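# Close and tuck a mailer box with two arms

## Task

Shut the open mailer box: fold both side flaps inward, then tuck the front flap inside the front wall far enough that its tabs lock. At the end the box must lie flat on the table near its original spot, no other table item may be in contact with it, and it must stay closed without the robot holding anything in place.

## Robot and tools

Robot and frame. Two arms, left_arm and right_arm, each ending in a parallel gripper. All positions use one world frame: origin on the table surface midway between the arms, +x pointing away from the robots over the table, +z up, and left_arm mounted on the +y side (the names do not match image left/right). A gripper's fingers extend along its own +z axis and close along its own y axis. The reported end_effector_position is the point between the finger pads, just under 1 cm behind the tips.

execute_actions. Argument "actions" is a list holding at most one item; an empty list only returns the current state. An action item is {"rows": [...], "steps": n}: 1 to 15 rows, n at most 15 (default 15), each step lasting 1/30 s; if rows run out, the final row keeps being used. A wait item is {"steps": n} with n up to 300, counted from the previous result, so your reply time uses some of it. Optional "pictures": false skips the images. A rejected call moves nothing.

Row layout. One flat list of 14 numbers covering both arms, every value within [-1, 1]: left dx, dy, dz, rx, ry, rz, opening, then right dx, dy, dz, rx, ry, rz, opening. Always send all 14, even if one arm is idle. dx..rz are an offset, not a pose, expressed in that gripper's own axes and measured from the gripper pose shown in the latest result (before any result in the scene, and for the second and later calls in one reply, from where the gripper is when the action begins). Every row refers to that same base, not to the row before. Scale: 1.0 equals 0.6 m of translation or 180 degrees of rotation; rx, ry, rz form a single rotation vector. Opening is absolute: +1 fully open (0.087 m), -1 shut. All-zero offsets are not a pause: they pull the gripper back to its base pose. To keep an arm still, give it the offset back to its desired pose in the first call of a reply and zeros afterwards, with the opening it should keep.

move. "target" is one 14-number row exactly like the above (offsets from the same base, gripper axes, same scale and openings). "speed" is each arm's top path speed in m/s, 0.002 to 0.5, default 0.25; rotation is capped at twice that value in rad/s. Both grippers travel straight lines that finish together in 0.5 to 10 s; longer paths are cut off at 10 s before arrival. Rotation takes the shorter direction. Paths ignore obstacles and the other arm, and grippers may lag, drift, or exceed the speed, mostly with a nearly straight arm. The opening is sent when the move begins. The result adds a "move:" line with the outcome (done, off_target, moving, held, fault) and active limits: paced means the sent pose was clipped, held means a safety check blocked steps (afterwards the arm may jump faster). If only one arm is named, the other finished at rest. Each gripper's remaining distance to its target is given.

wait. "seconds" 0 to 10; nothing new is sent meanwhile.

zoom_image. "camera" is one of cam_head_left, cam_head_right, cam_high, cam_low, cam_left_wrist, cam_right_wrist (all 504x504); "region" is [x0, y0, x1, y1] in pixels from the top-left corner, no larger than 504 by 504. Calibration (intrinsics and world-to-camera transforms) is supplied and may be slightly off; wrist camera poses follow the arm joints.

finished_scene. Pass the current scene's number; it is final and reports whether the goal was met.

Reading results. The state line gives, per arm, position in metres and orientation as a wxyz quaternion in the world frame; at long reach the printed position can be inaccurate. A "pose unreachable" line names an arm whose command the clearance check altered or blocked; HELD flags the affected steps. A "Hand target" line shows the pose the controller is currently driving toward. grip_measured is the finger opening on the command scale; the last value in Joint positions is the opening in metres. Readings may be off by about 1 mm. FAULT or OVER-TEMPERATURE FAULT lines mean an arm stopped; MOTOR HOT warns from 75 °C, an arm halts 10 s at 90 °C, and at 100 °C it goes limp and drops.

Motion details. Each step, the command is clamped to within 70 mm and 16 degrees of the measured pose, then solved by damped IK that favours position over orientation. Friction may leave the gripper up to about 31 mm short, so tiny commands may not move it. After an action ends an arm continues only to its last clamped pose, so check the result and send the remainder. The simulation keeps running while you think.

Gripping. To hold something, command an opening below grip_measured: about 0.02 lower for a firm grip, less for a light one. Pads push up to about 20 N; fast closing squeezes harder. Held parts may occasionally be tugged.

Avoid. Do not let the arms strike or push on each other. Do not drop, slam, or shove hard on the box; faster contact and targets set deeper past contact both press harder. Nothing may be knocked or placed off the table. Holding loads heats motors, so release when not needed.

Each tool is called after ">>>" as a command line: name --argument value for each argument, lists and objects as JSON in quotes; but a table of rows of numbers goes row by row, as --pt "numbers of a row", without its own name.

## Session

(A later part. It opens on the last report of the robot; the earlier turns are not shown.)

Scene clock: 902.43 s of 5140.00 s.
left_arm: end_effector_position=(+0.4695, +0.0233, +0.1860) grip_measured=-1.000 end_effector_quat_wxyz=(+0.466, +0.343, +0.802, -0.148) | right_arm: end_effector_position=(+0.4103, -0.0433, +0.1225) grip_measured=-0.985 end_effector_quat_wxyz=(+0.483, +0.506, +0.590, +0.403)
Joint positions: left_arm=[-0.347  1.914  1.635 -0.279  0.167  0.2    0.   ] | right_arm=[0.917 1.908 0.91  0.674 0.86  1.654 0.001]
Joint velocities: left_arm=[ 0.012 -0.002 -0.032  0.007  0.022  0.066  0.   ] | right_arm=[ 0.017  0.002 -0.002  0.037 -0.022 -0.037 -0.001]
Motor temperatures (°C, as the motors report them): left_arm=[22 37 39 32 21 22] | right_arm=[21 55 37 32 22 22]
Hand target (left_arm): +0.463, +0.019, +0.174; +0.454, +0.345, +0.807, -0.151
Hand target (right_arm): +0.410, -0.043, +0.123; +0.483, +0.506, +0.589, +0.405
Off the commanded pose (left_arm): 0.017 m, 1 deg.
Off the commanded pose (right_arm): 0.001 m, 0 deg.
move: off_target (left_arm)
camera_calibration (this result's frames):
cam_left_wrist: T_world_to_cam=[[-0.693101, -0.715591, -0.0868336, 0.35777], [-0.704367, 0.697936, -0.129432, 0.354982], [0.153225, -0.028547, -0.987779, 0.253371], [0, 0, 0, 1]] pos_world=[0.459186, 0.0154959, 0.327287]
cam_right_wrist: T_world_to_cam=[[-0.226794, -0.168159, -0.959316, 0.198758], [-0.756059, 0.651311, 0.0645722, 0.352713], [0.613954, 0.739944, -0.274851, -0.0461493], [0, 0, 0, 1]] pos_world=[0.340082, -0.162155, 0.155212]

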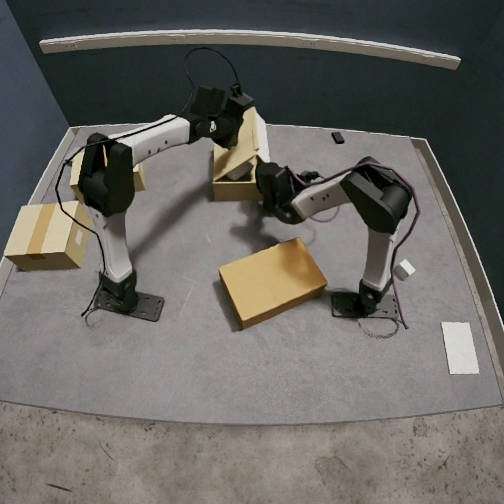

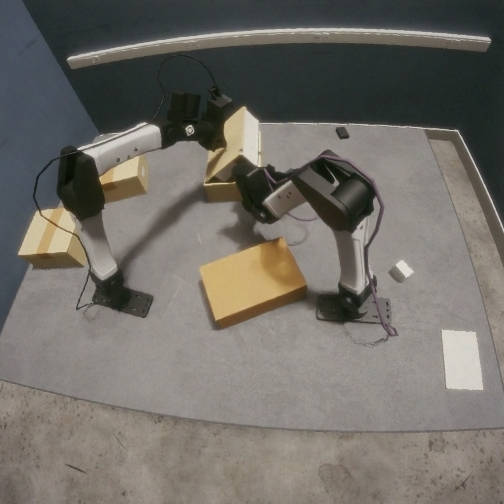

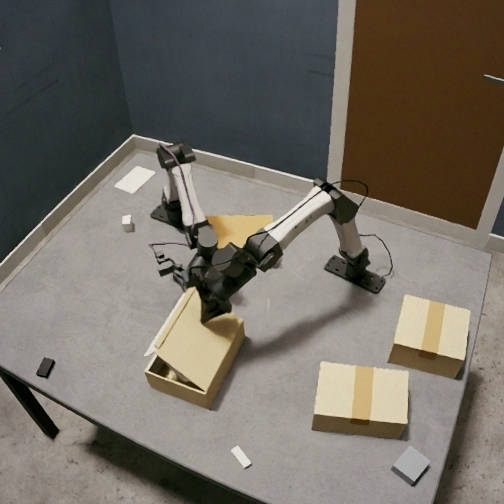

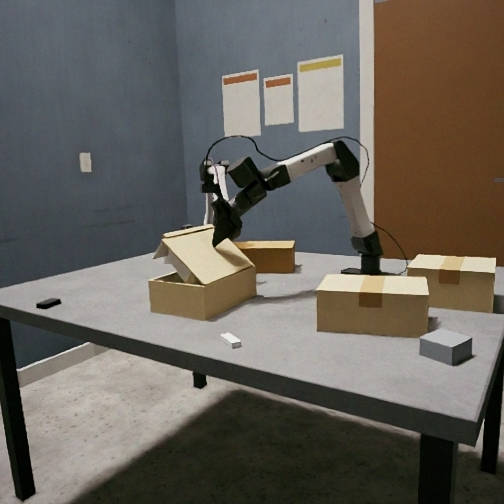

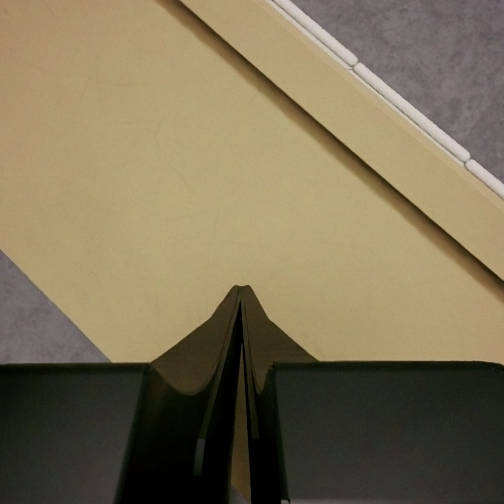

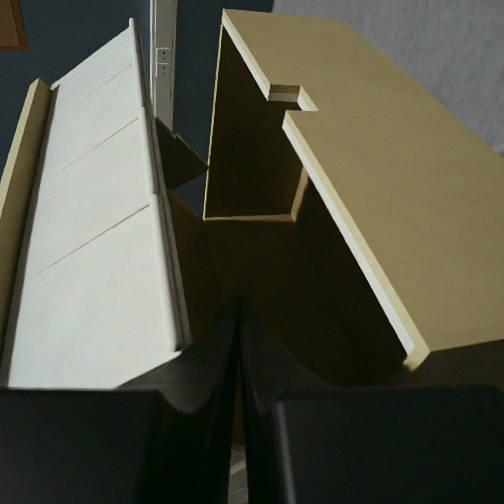

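>>> move --target '[0.05,-0.01,0.04,0,0,0,-1,-0.03,0,0,0,0,0,-1]' --speed 0.04

Scene clock: 906.03 s of 5140.00 s.
left_arm: end_effector_position=(+0.4752, +0.0201, +0.1741) grip_measured=-1.000 end_effector_quat_wxyz=(+0.488, +0.339, +0.790, -0.151) | right_arm: end_effector_position=(+0.4104, -0.0559, +0.1172) grip_measured=-0.985 end_effector_quat_wxyz=(+0.482, +0.506, +0.596, +0.395)
Joint positions: left_arm=[-0.347  1.914  1.548 -0.14   0.167  0.198  0.   ] | right_arm=[0.893 1.886 0.873 0.674 0.836 1.648 0.001]
Joint velocities: left_arm=[-0.002 -0.002  0.012 -0.066  0.066  0.022  0.   ] | right_arm=[-0.002  0.012 -0.007  0.007 -0.007 -0.007 -0.001]
Motor temperatures (°C, as the motors report them): left_arm=[22 38 39 33 21 22] | right_arm=[21 55 37 32 22 22]
Hand target (left_arm): +0.470, +0.018, +0.148; +0.466, +0.343, +0.802, -0.148
Hand target (right_arm): +0.410, -0.061, +0.125; +0.483, +0.506, +0.590, +0.403
Off the commanded pose (left_arm): 0.027 m, 3 deg.
Off the commanded pose (right_arm): 0.010 m, 1 deg.
move: off_target (left_arm)
camera_calibration (this result's frames):
cam_left_wrist: T_world_to_cam=[[-0.687905, -0.719226, -0.0974702, 0.357775], [-0.698837, 0.692614, -0.178642, 0.365692], [0.195993, -0.0547727, -0.979074, 0.21934], [0, 0, 0, 1]] pos_world=[0.458685, 0.016052, 0.314951]
cam_right_wrist: T_world_to_cam=[[-0.24232, -0.179938, -0.953364, 0.196574], [-0.754927, 0.652191, 0.0687876, 0.360522], [0.609398, 0.736389, -0.293879, -0.0344867], [0, 0, 0, 1]] pos_world=[0.340818, -0.174362, 0.152472]

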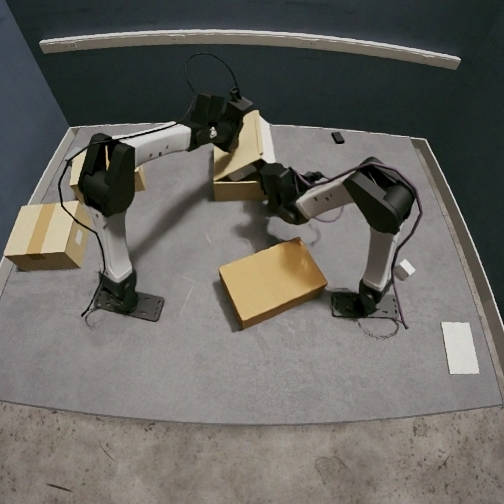

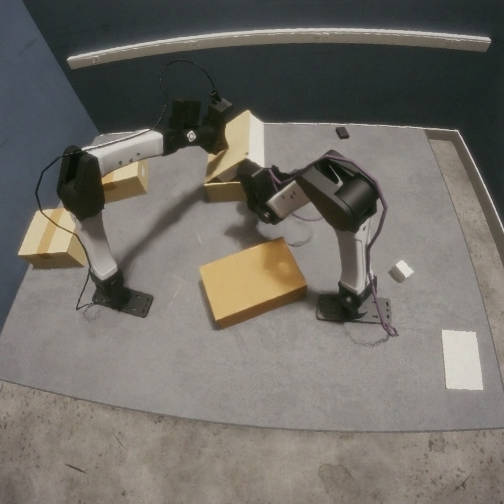

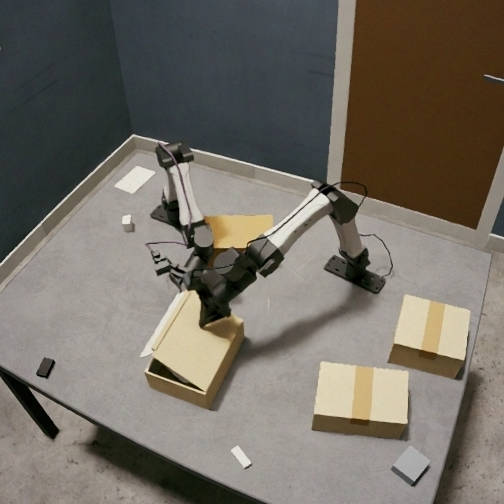

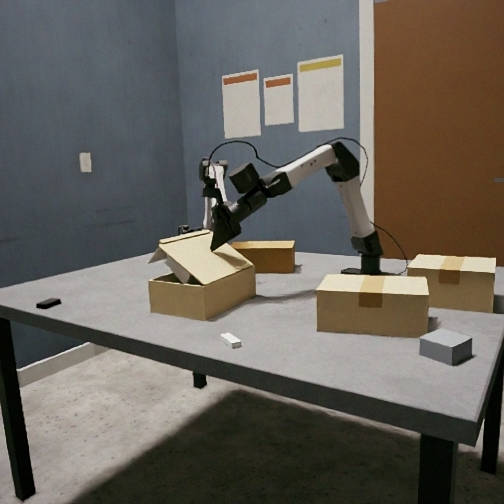

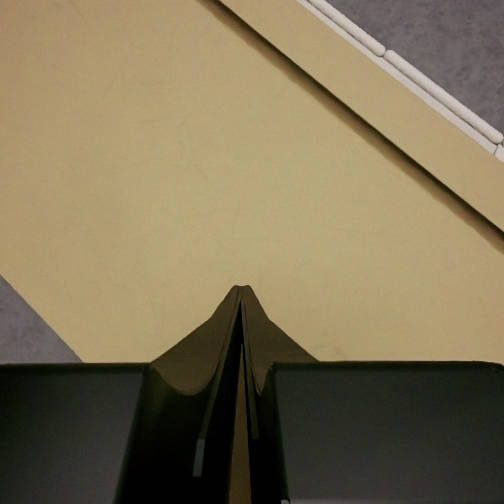

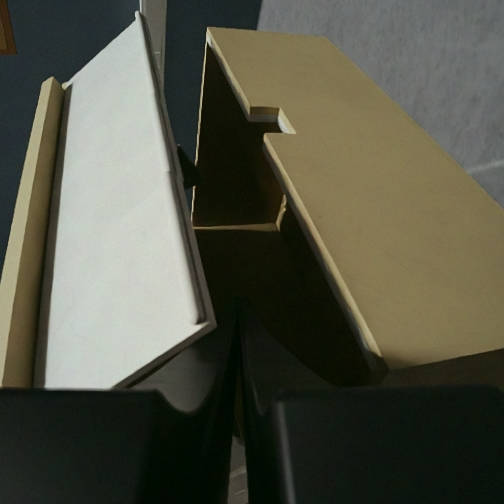

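Splaying as a whole. Continue.

>>> move --target '[0.06,-0.01,0.04,0,0,0,-1,-0.04,0.02,0,0,0,0,-1]' --speed 0.04

Scene clock: 909.03 s of 5140.00 s.
left_arm: end_effector_position=(+0.4836, +0.0154, +0.1624) grip_measured=-1.000 end_effector_quat_wxyz=(+0.518, +0.335, +0.772, -0.154) | right_arm: end_effector_position=(+0.4147, -0.0707, +0.1292) grip_measured=-0.985 end_effector_quat_wxyz=(+0.479, +0.507, +0.595, +0.398)
Joint positions: left_arm=[-0.347  1.928  1.462  0.031  0.166  0.198  0.   ] | right_arm=[0.854 1.827 0.848 0.656 0.794 1.634 0.001]
Joint velocities: left_arm=[-0.007 -0.002  0.012  0.037 -0.007 -0.051  0.   ] | right_arm=[ 0.007  0.002  0.007 -0.007 -0.066 -0.037 -0.001]
Motor temperatures (°C, as the motors report them): left_arm=[22 38 39 33 21 22] | right_arm=[21 55 37 32 22 22]
Hand target (left_arm): +0.476, +0.016, +0.131; +0.488, +0.339, +0.790, -0.151
Hand target (right_arm): +0.413, -0.077, +0.132; +0.482, +0.506, +0.596, +0.396
Off the commanded pose (left_arm): 0.033 m, 4 deg.
Off the commanded pose (right_arm): 0.008 m, 0 deg.
move: off_target (left_arm)
camera_calibration (this result's frames):
cam_left_wrist: T_world_to_cam=[[-0.681097, -0.723153, -0.114703, 0.358629], [-0.685954, 0.684995, -0.245455, 0.377504], [0.256072, -0.0884979, -0.962598, 0.174757], [0, 0, 0, 1]] pos_world=[0.458461, 0.0162206, 0.302017]
cam_right_wrist: T_world_to_cam=[[-0.241472, -0.174017, -0.954678, 0.206628], [-0.757001, 0.64931, 0.0731178, 0.372652], [0.607158, 0.740348, -0.288521, -0.0221014], [0, 0, 0, 1]] pos_world=[0.345412, -0.189647, 0.163638]

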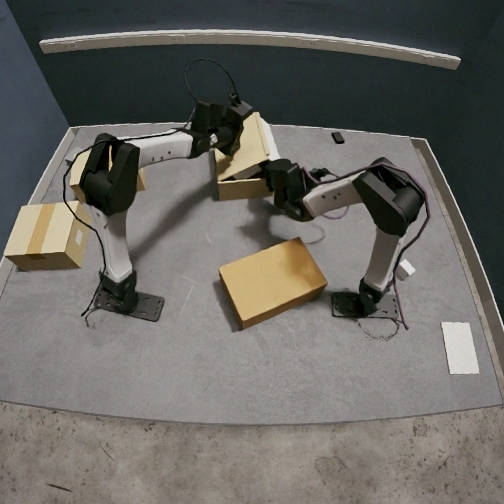

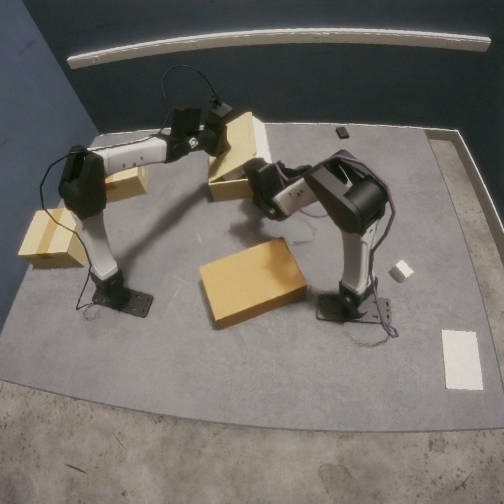

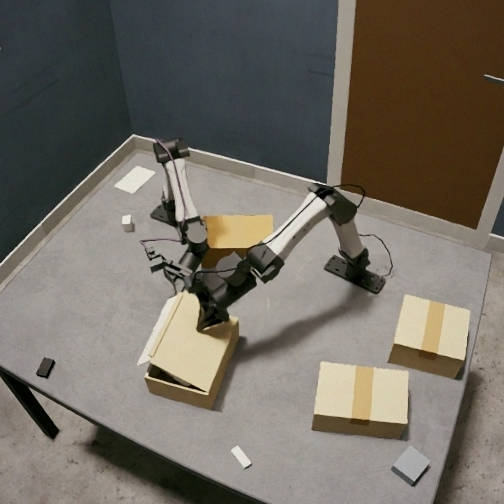

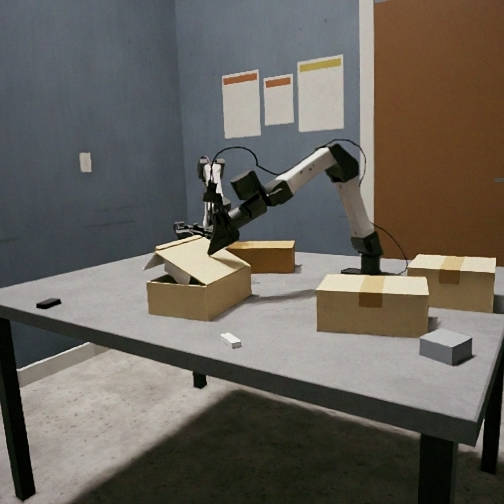

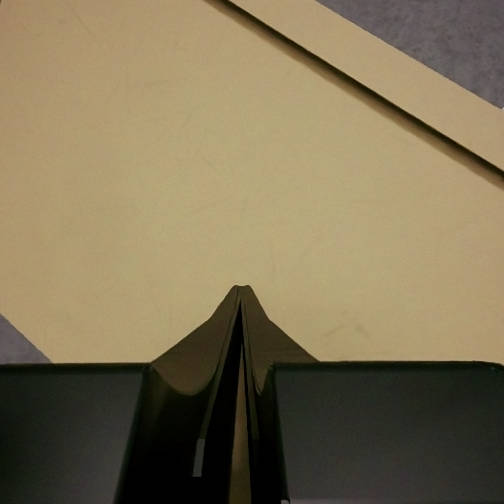

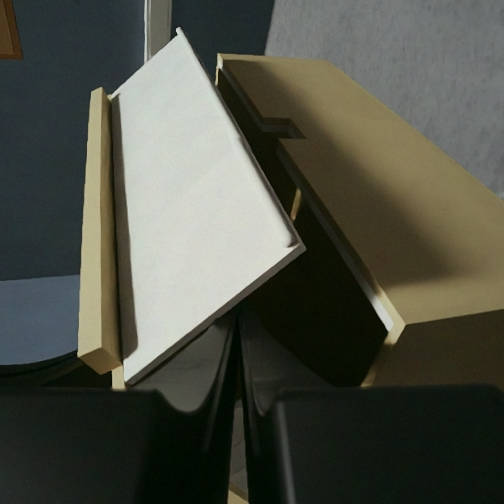

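>>> move --target '[-0.01,0,-0.01,0,0,0,-1,0,0,-0.13,0,0,0,-1]' --speed 0.06

>>> move --target '[0,0,0,0,0,0,-1,-0.12,0.0,0,0,0,0,-1]' --speed 0.08

>>> move --target '[0,0,0,0,0,0,-1,0,0.02,0.2,0,0,0,-1]' --speed 0.08

Scene clock: 913.87 s of 5140.00 s.
left_arm: end_effector_position=(+0.4834, +0.0155, +0.1711) grip_measured=-1.000 end_effector_quat_wxyz=(+0.526, +0.334, +0.767, -0.155) | right_arm: end_effector_position=(+0.3441, -0.0657, +0.1453) grip_measured=-0.985 end_effector_quat_wxyz=(+0.480, +0.505, +0.596, +0.399)
Joint positions: left_arm=[-0.347  1.914  1.462  0.034  0.166  0.198  0.   ] | right_arm=[1.034 1.638 0.723 0.521 0.961 1.725 0.001]
Joint velocities: left_arm=[ 0.002  0.007 -0.007  0.022  0.051 -0.007  0.   ] | right_arm=[-0.002  0.007  0.007 -0.007  0.095  0.022 -0.001]
Motor temperatures (°C, as the motors report them): left_arm=[22 39 39 33 21 22] | right_arm=[21 54 37 32 22 22]
Hand target (left_arm): +0.481, +0.017, +0.170; +0.518, +0.335, +0.772, -0.154
Hand target (right_arm): +0.339, -0.070, +0.145; +0.480, +0.507, +0.595, +0.398
Off the commanded pose (left_arm): 0.003 m, 1 deg.
Off the commanded pose (right_arm): 0.007 m, 0 deg.
After step 90, 0.07 s passed at rest.
move: done
camera_calibration (this result's frames):
cam_left_wrist: T_world_to_cam=[[-0.679235, -0.724207, -0.119013, 0.359426], [-0.681907, 0.682704, -0.262522, 0.38042], [0.271371, -0.0971583, -0.957558, 0.175086], [0, 0, 0, 1]] pos_world=[0.456032, 0.0175954, 0.310301]
cam_right_wrist: T_world_to_cam=[[-0.237508, -0.176754, -0.955169, 0.204373], [-0.759148, 0.647251, 0.0689919, 0.315998], [0.60604, 0.741501, -0.28791, 0.0219984], [0, 0, 0, 1]] pos_world=[0.275097, -0.184718, 0.179743]

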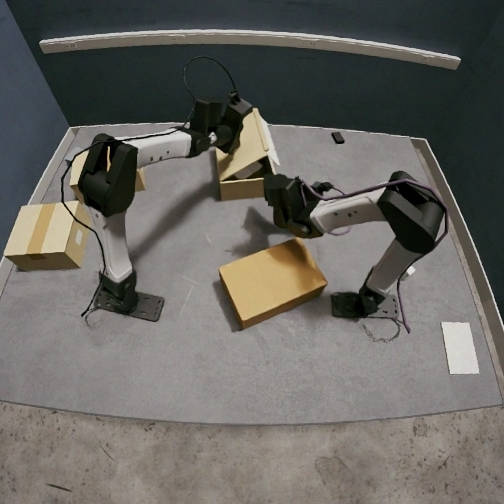

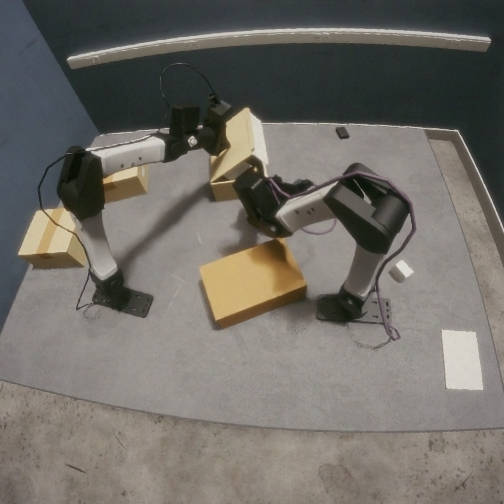

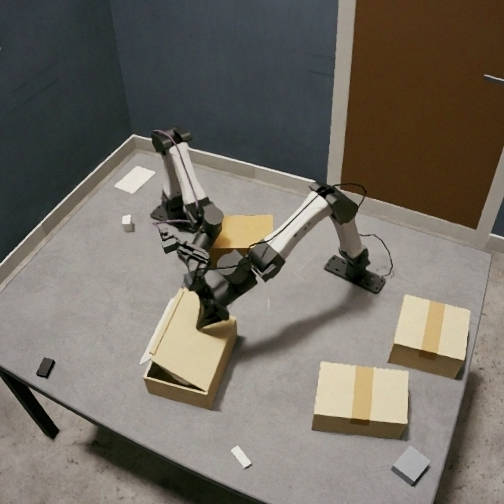

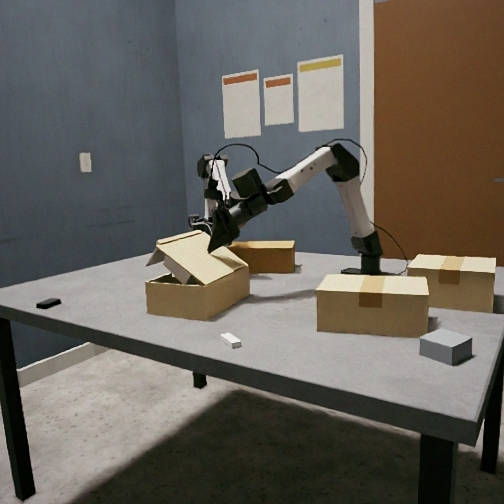

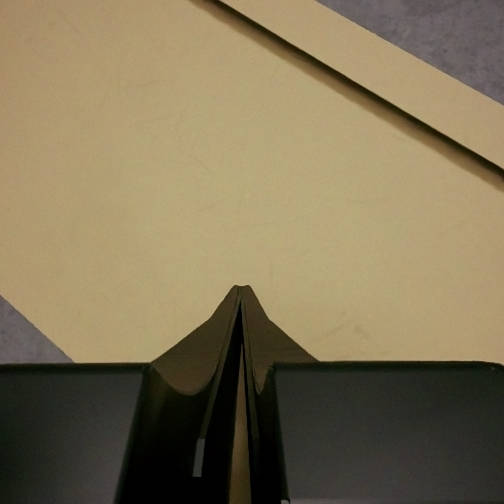

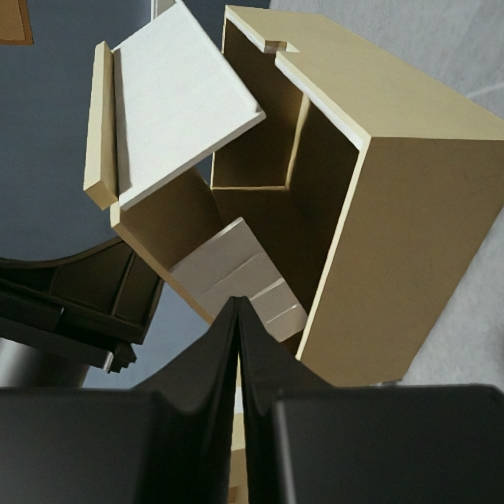

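Scene clock: 915.20 s of 5140.00 s.
left_arm: end_effector_position=(+0.4834, +0.0155, +0.1711) grip_measured=-1.000 end_effector_quat_wxyz=(+0.526, +0.334, +0.767, -0.155) | right_arm: end_effector_position=(+0.3464, -0.1325, +0.1520) grip_measured=-0.985 end_effector_quat_wxyz=(+0.479, +0.507, +0.600, +0.392)
Joint positions: left_arm=[-0.347  1.914  1.462  0.034  0.166  0.198  0.   ] | right_arm=[0.881 1.416 0.545 0.523 0.82  1.647 0.001]
Joint velocities: left_arm=[ 0.007  0.007  0.012  0.007 -0.007 -0.022  0.   ] | right_arm=[-0.002 -0.002 -0.002  0.066 -0.007 -0.125  0.   ]
Motor temperatures (°C, as the motors report them): left_arm=[22 39 39 33 21 22] | right_arm=[21 54 37 32 22 22]
Hand target (left_arm): +0.483, +0.016, +0.171; +0.526, +0.334, +0.767, -0.155
Hand target (right_arm): +0.345, -0.136, +0.156; +0.480, +0.505, +0.596, +0.399
Off the commanded pose (left_arm): 0.000 m, 0 deg.
Off the commanded pose (right_arm): 0.007 m, 1 deg.
move: done
camera_calibration (this result's frames):
cam_left_wrist: T_world_to_cam=[[-0.679235, -0.724207, -0.119013, 0.359426], [-0.681907, 0.682704, -0.262522, 0.38042], [0.271371, -0.0971583, -0.957558, 0.175086], [0, 0, 0, 1]] pos_world=[0.456032, 0.0175954, 0.310301]
cam_right_wrist: T_world_to_cam=[[-0.251218, -0.1841, -0.950261, 0.202531], [-0.755734, 0.650715, 0.0737242, 0.359074], [0.604777, 0.736666, -0.302602, 0.0741579], [0, 0, 0, 1]] pos_world=[0.277395, -0.250998, 0.188425]

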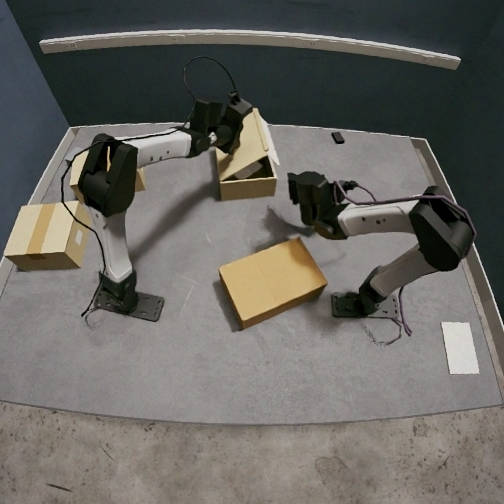

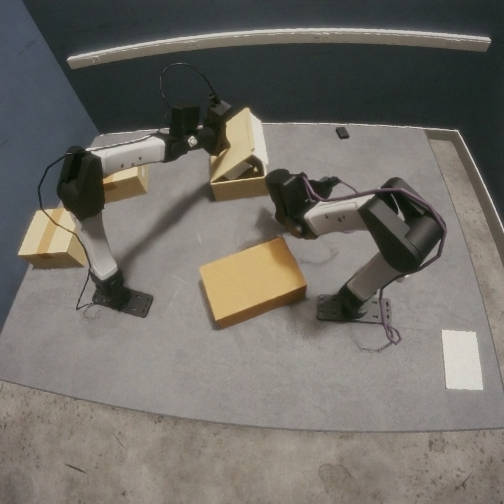

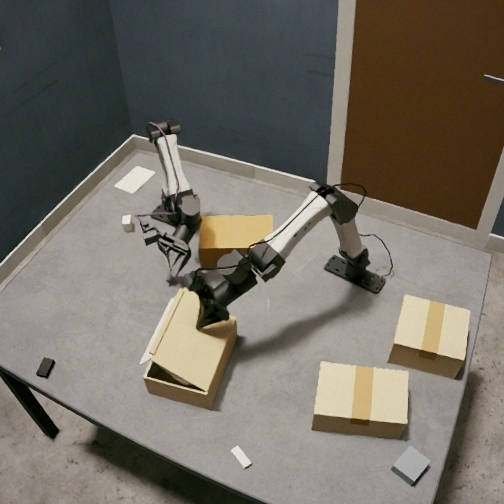

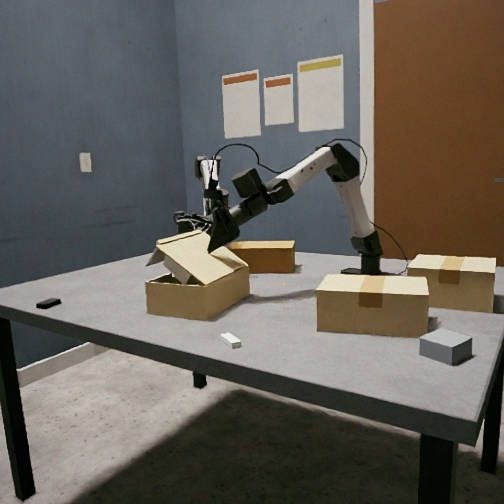

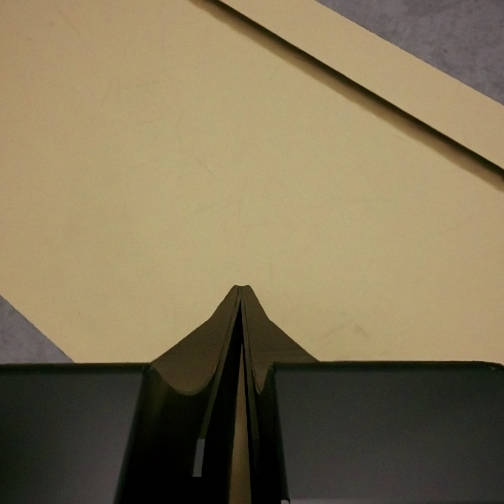

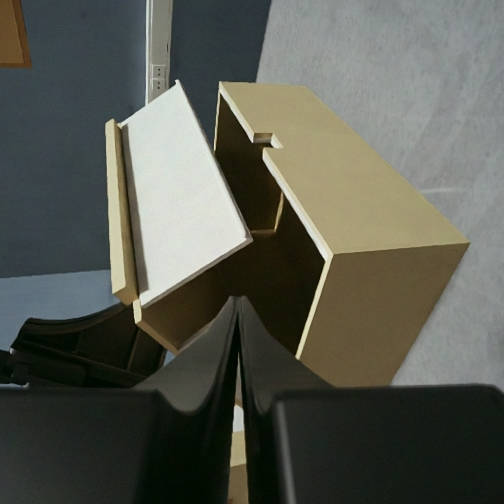

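Scene clock: 917.03 s of 5140.00 s.
left_arm: end_effector_position=(+0.4834, +0.0155, +0.1711) grip_measured=-1.000 end_effector_quat_wxyz=(+0.526, +0.334, +0.767, -0.155) | right_arm: end_effector_position=(+0.4576, -0.1355, +0.1302) grip_measured=-0.985 end_effector_quat_wxyz=(+0.475, +0.511, +0.606, +0.382)
Joint positions: left_arm=[-0.347  1.914  1.462  0.034  0.166  0.198  0.   ] | right_arm=[0.628 1.787 0.831 0.643 0.582 1.555 0.001]
Joint velocities: left_arm=[-0.002 -0.017  0.017 -0.037 -0.037 -0.037  0.   ] | right_arm=[-0.012 -0.012  0.007  0.022 -0.007 -0.11   0.002]
Motor temperatures (°C, as the motors report them): left_arm=[22 40 39 33 21 22] | right_arm=[21 54 37 32 22 22]
Hand target (left_arm): +0.483, +0.016, +0.171; +0.526, +0.334, +0.767, -0.155
Hand target (right_arm): +0.465, -0.133, +0.138; +0.479, +0.507, +0.600, +0.393
Off the commanded pose (left_arm): 0.000 m, 0 deg.
Off the commanded pose (right_arm): 0.010 m, 2 deg.
move: done
camera_calibration (this result's frames):
cam_left_wrist: T_world_to_cam=[[-0.679235, -0.724207, -0.119013, 0.359426], [-0.681907, 0.682704, -0.262522, 0.38042], [0.271371, -0.0971583, -0.957558, 0.175086], [0, 0, 0, 1]] pos_world=[0.456032, 0.0175954, 0.310301]
cam_right_wrist: T_world_to_cam=[[-0.275987, -0.19073, -0.942047, 0.218513], [-0.750276, 0.65536, 0.0871176, 0.443067], [0.600764, 0.730838, -0.323971, 0.0063642], [0, 0, 0, 1]] pos_world=[0.388906, -0.253343, 0.169313]

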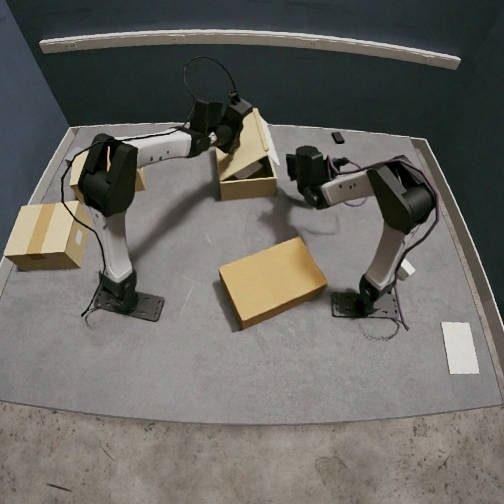

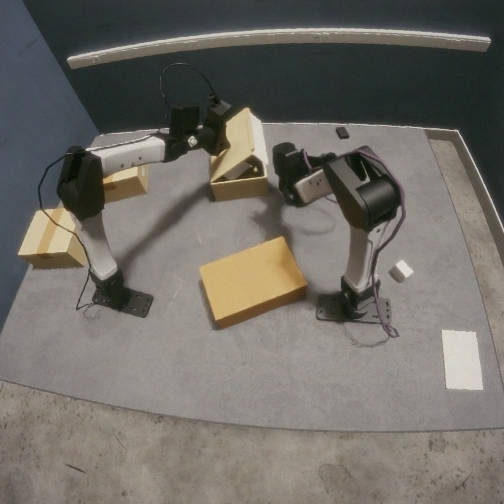

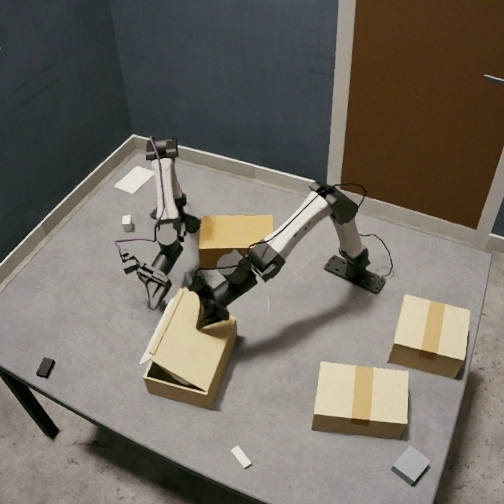

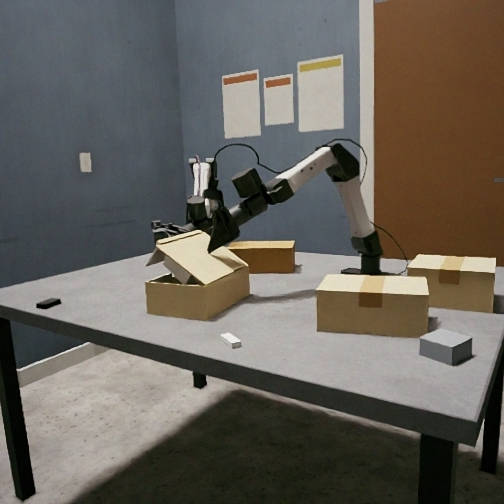

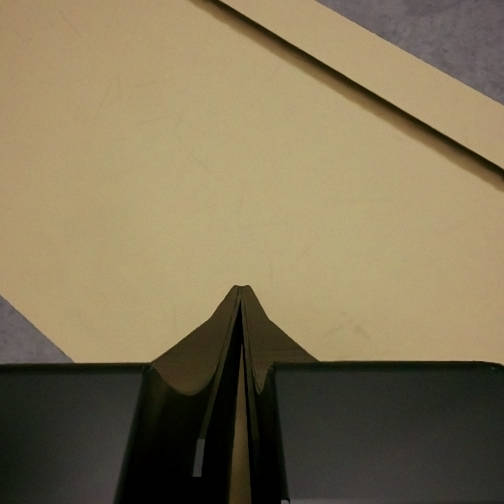

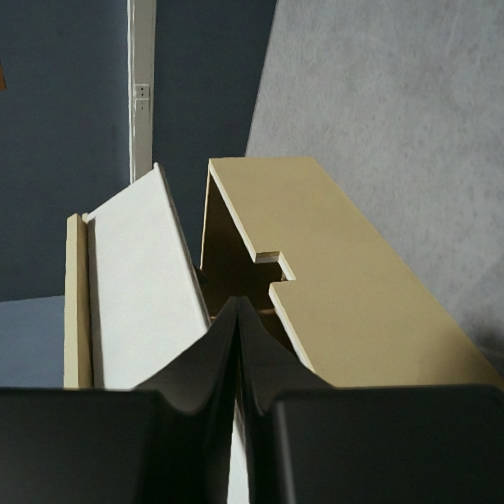

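>>> move --target '[0,0,0,0,0,0,-1,0.02,0.05,0,0,0.22,0,-1]' --speed 0.1

Scene clock: 922.47 s of 5140.00 s.
left_arm: end_effector_position=(+0.4834, +0.0155, +0.1711) grip_measured=-1.000 end_effector_quat_wxyz=(+0.526, +0.334, +0.767, -0.155) | right_arm: end_effector_position=(+0.4587, -0.1169, +0.1580) grip_measured=-0.985 end_effector_quat_wxyz=(+0.244, +0.352, +0.726, +0.538)
Joint positions: left_arm=[-0.347  1.914  1.462  0.034  0.166  0.198  0.   ] | right_arm=[ 0.329  1.805  0.996  0.476 -0.39   1.466  0.001]
Joint velocities: left_arm=[-0.012 -0.002 -0.002 -0.066 -0.007  0.022  0.   ] | right_arm=[-0.022 -0.022 -0.007  0.022 -0.051 -0.051  0.   ]
Motor temperatures (°C, as the motors report them): left_arm=[22 41 39 34 21 22] | right_arm=[21 53 38 32 22 22]
Hand target (left_arm): +0.483, +0.016, +0.171; +0.526, +0.334, +0.767, -0.155
Hand target (right_arm): +0.464, -0.118, +0.157; +0.243, +0.350, +0.729, +0.536
Off the commanded pose (left_arm): 0.000 m, 0 deg.
Off the commanded pose (right_arm): 0.007 m, 1 deg.
move: done
camera_calibration (this result's frames):
cam_left_wrist: T_world_to_cam=[[-0.679235, -0.724207, -0.119013, 0.359426], [-0.681907, 0.682704, -0.262522, 0.38042], [0.271371, -0.0971583, -0.957558, 0.175086], [0, 0, 0, 1]] pos_world=[0.456032, 0.0175954, 0.310301]
cam_right_wrist: T_world_to_cam=[[-0.260368, -0.190556, -0.946518, 0.242133], [-0.965426, 0.0384923, 0.257819, 0.428842], [-0.0126953, 0.980921, -0.19399, 0.291226], [0, 0, 0, 1]] pos_world=[0.480756, -0.256037, 0.175115]

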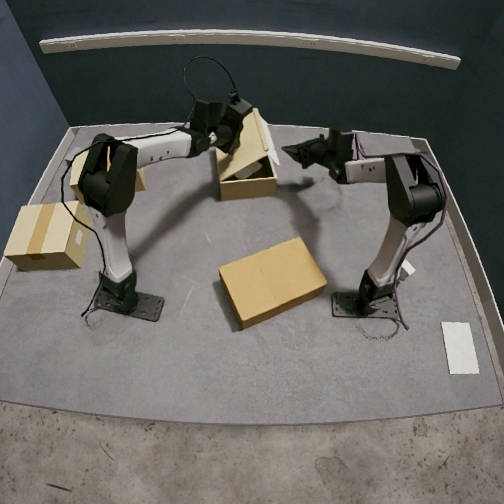

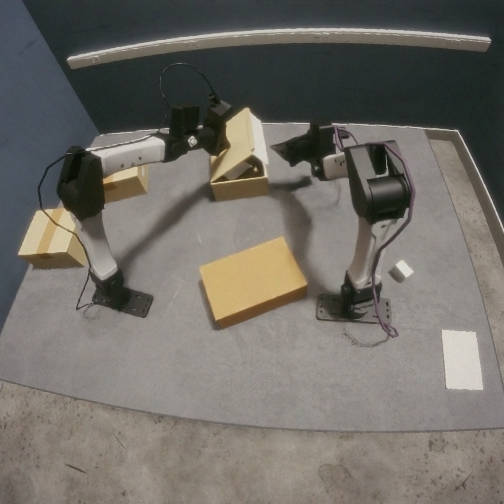

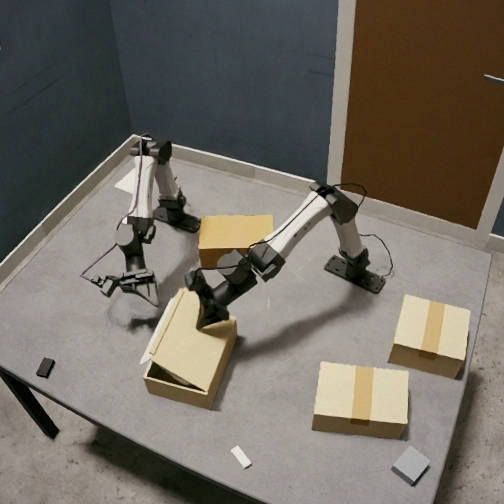

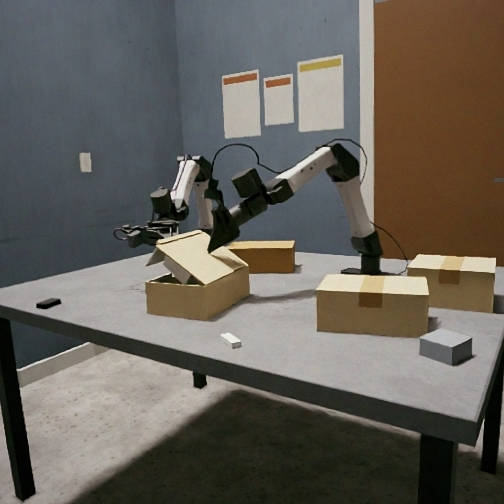

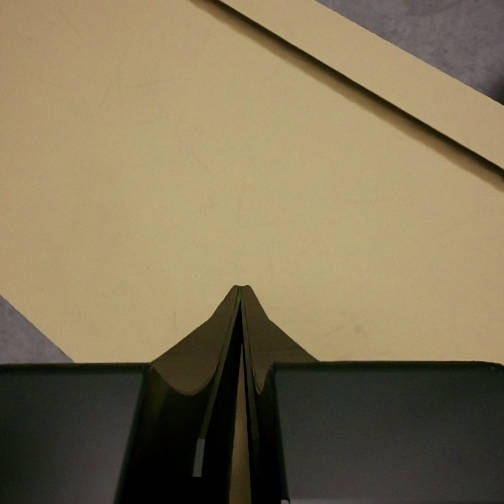

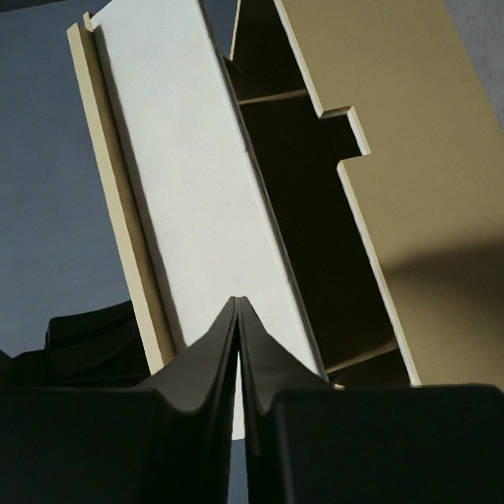

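>>> move --target '[0,0,0,0,0,0,-1,0.016,0.013,0.10,0,0,0,-1]' --speed 0.05

Scene clock: 926.97 s of 5140.00 s.
left_arm: end_effector_position=(+0.4834, +0.0155, +0.1711) grip_measured=-1.000 end_effector_quat_wxyz=(+0.526, +0.334, +0.767, -0.155) | right_arm: end_effector_position=(+0.4959, -0.0768, +0.1495) grip_measured=-0.985 end_effector_quat_wxyz=(+0.248, +0.347, +0.726, +0.539)
Joint positions: left_arm=[-0.347  1.914  1.462  0.034  0.166  0.198  0.   ] | right_arm=[ 0.398  1.983  1.195  0.47  -0.325  1.481  0.001]
Joint velocities: left_arm=[-0.017  0.017 -0.002  0.007  0.007  0.007  0.   ] | right_arm=[-0.002 -0.017  0.002 -0.007 -0.007 -0.007 -0.   ]
Motor temperatures (°C, as the motors report them): left_arm=[22 42 40 34 21 22] | right_arm=[21 53 38 32 22 22]
Hand target (left_arm): +0.483, +0.016, +0.171; +0.526, +0.334, +0.767, -0.155
Hand target (right_arm): +0.499, -0.072, +0.149; +0.244, +0.352, +0.726, +0.538
Off the commanded pose (left_arm): 0.000 m, 0 deg.
Off the commanded pose (right_arm): 0.006 m, 1 deg.
move: done
camera_calibration (this result's frames):
cam_left_wrist: T_world_to_cam=[[-0.679235, -0.724207, -0.119013, 0.359426], [-0.681907, 0.682704, -0.262522, 0.38042], [0.271371, -0.0971583, -0.957558, 0.175086], [0, 0, 0, 1]] pos_world=[0.456032, 0.0175954, 0.310301]
cam_right_wrist: T_world_to_cam=[[-0.248493, -0.194543, -0.948896, 0.245615], [-0.968547, 0.0368318, 0.246088, 0.468586], [-0.0129251, 0.980202, -0.197576, 0.251286], [0, 0, 0, 1]] pos_world=[0.51813, -0.215787, 0.167398]

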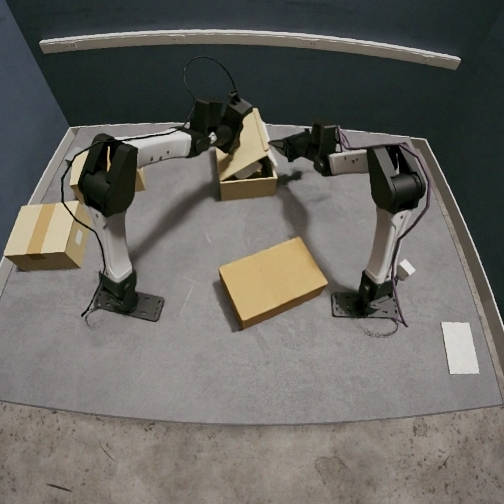

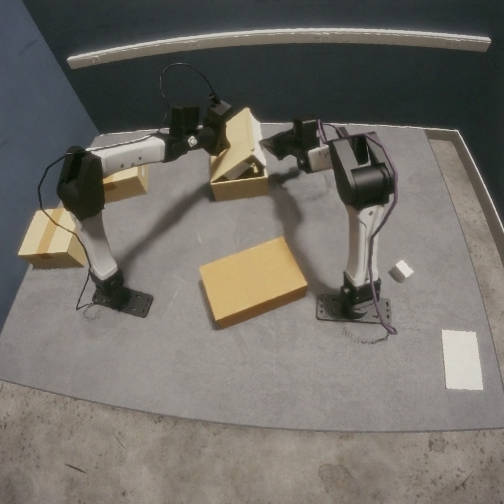

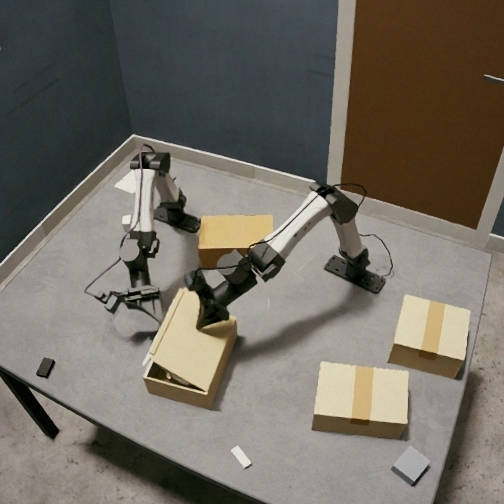

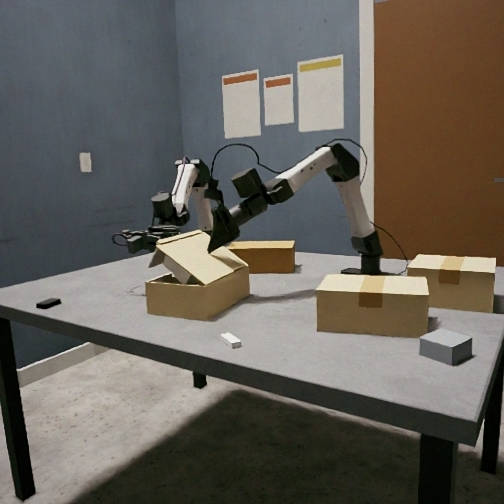

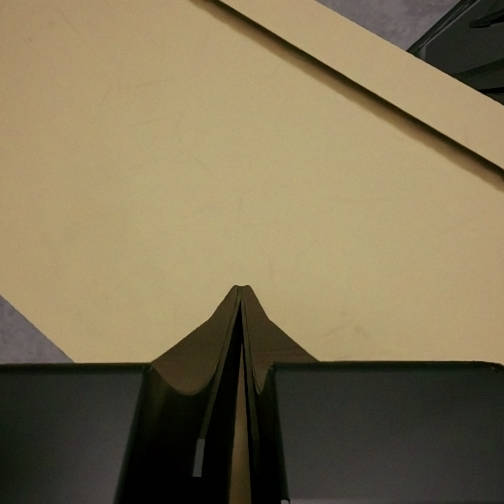

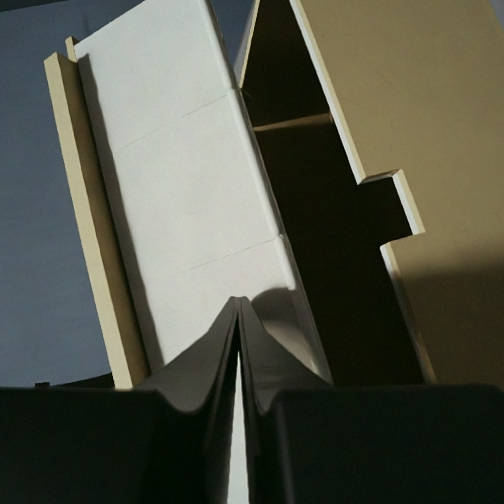

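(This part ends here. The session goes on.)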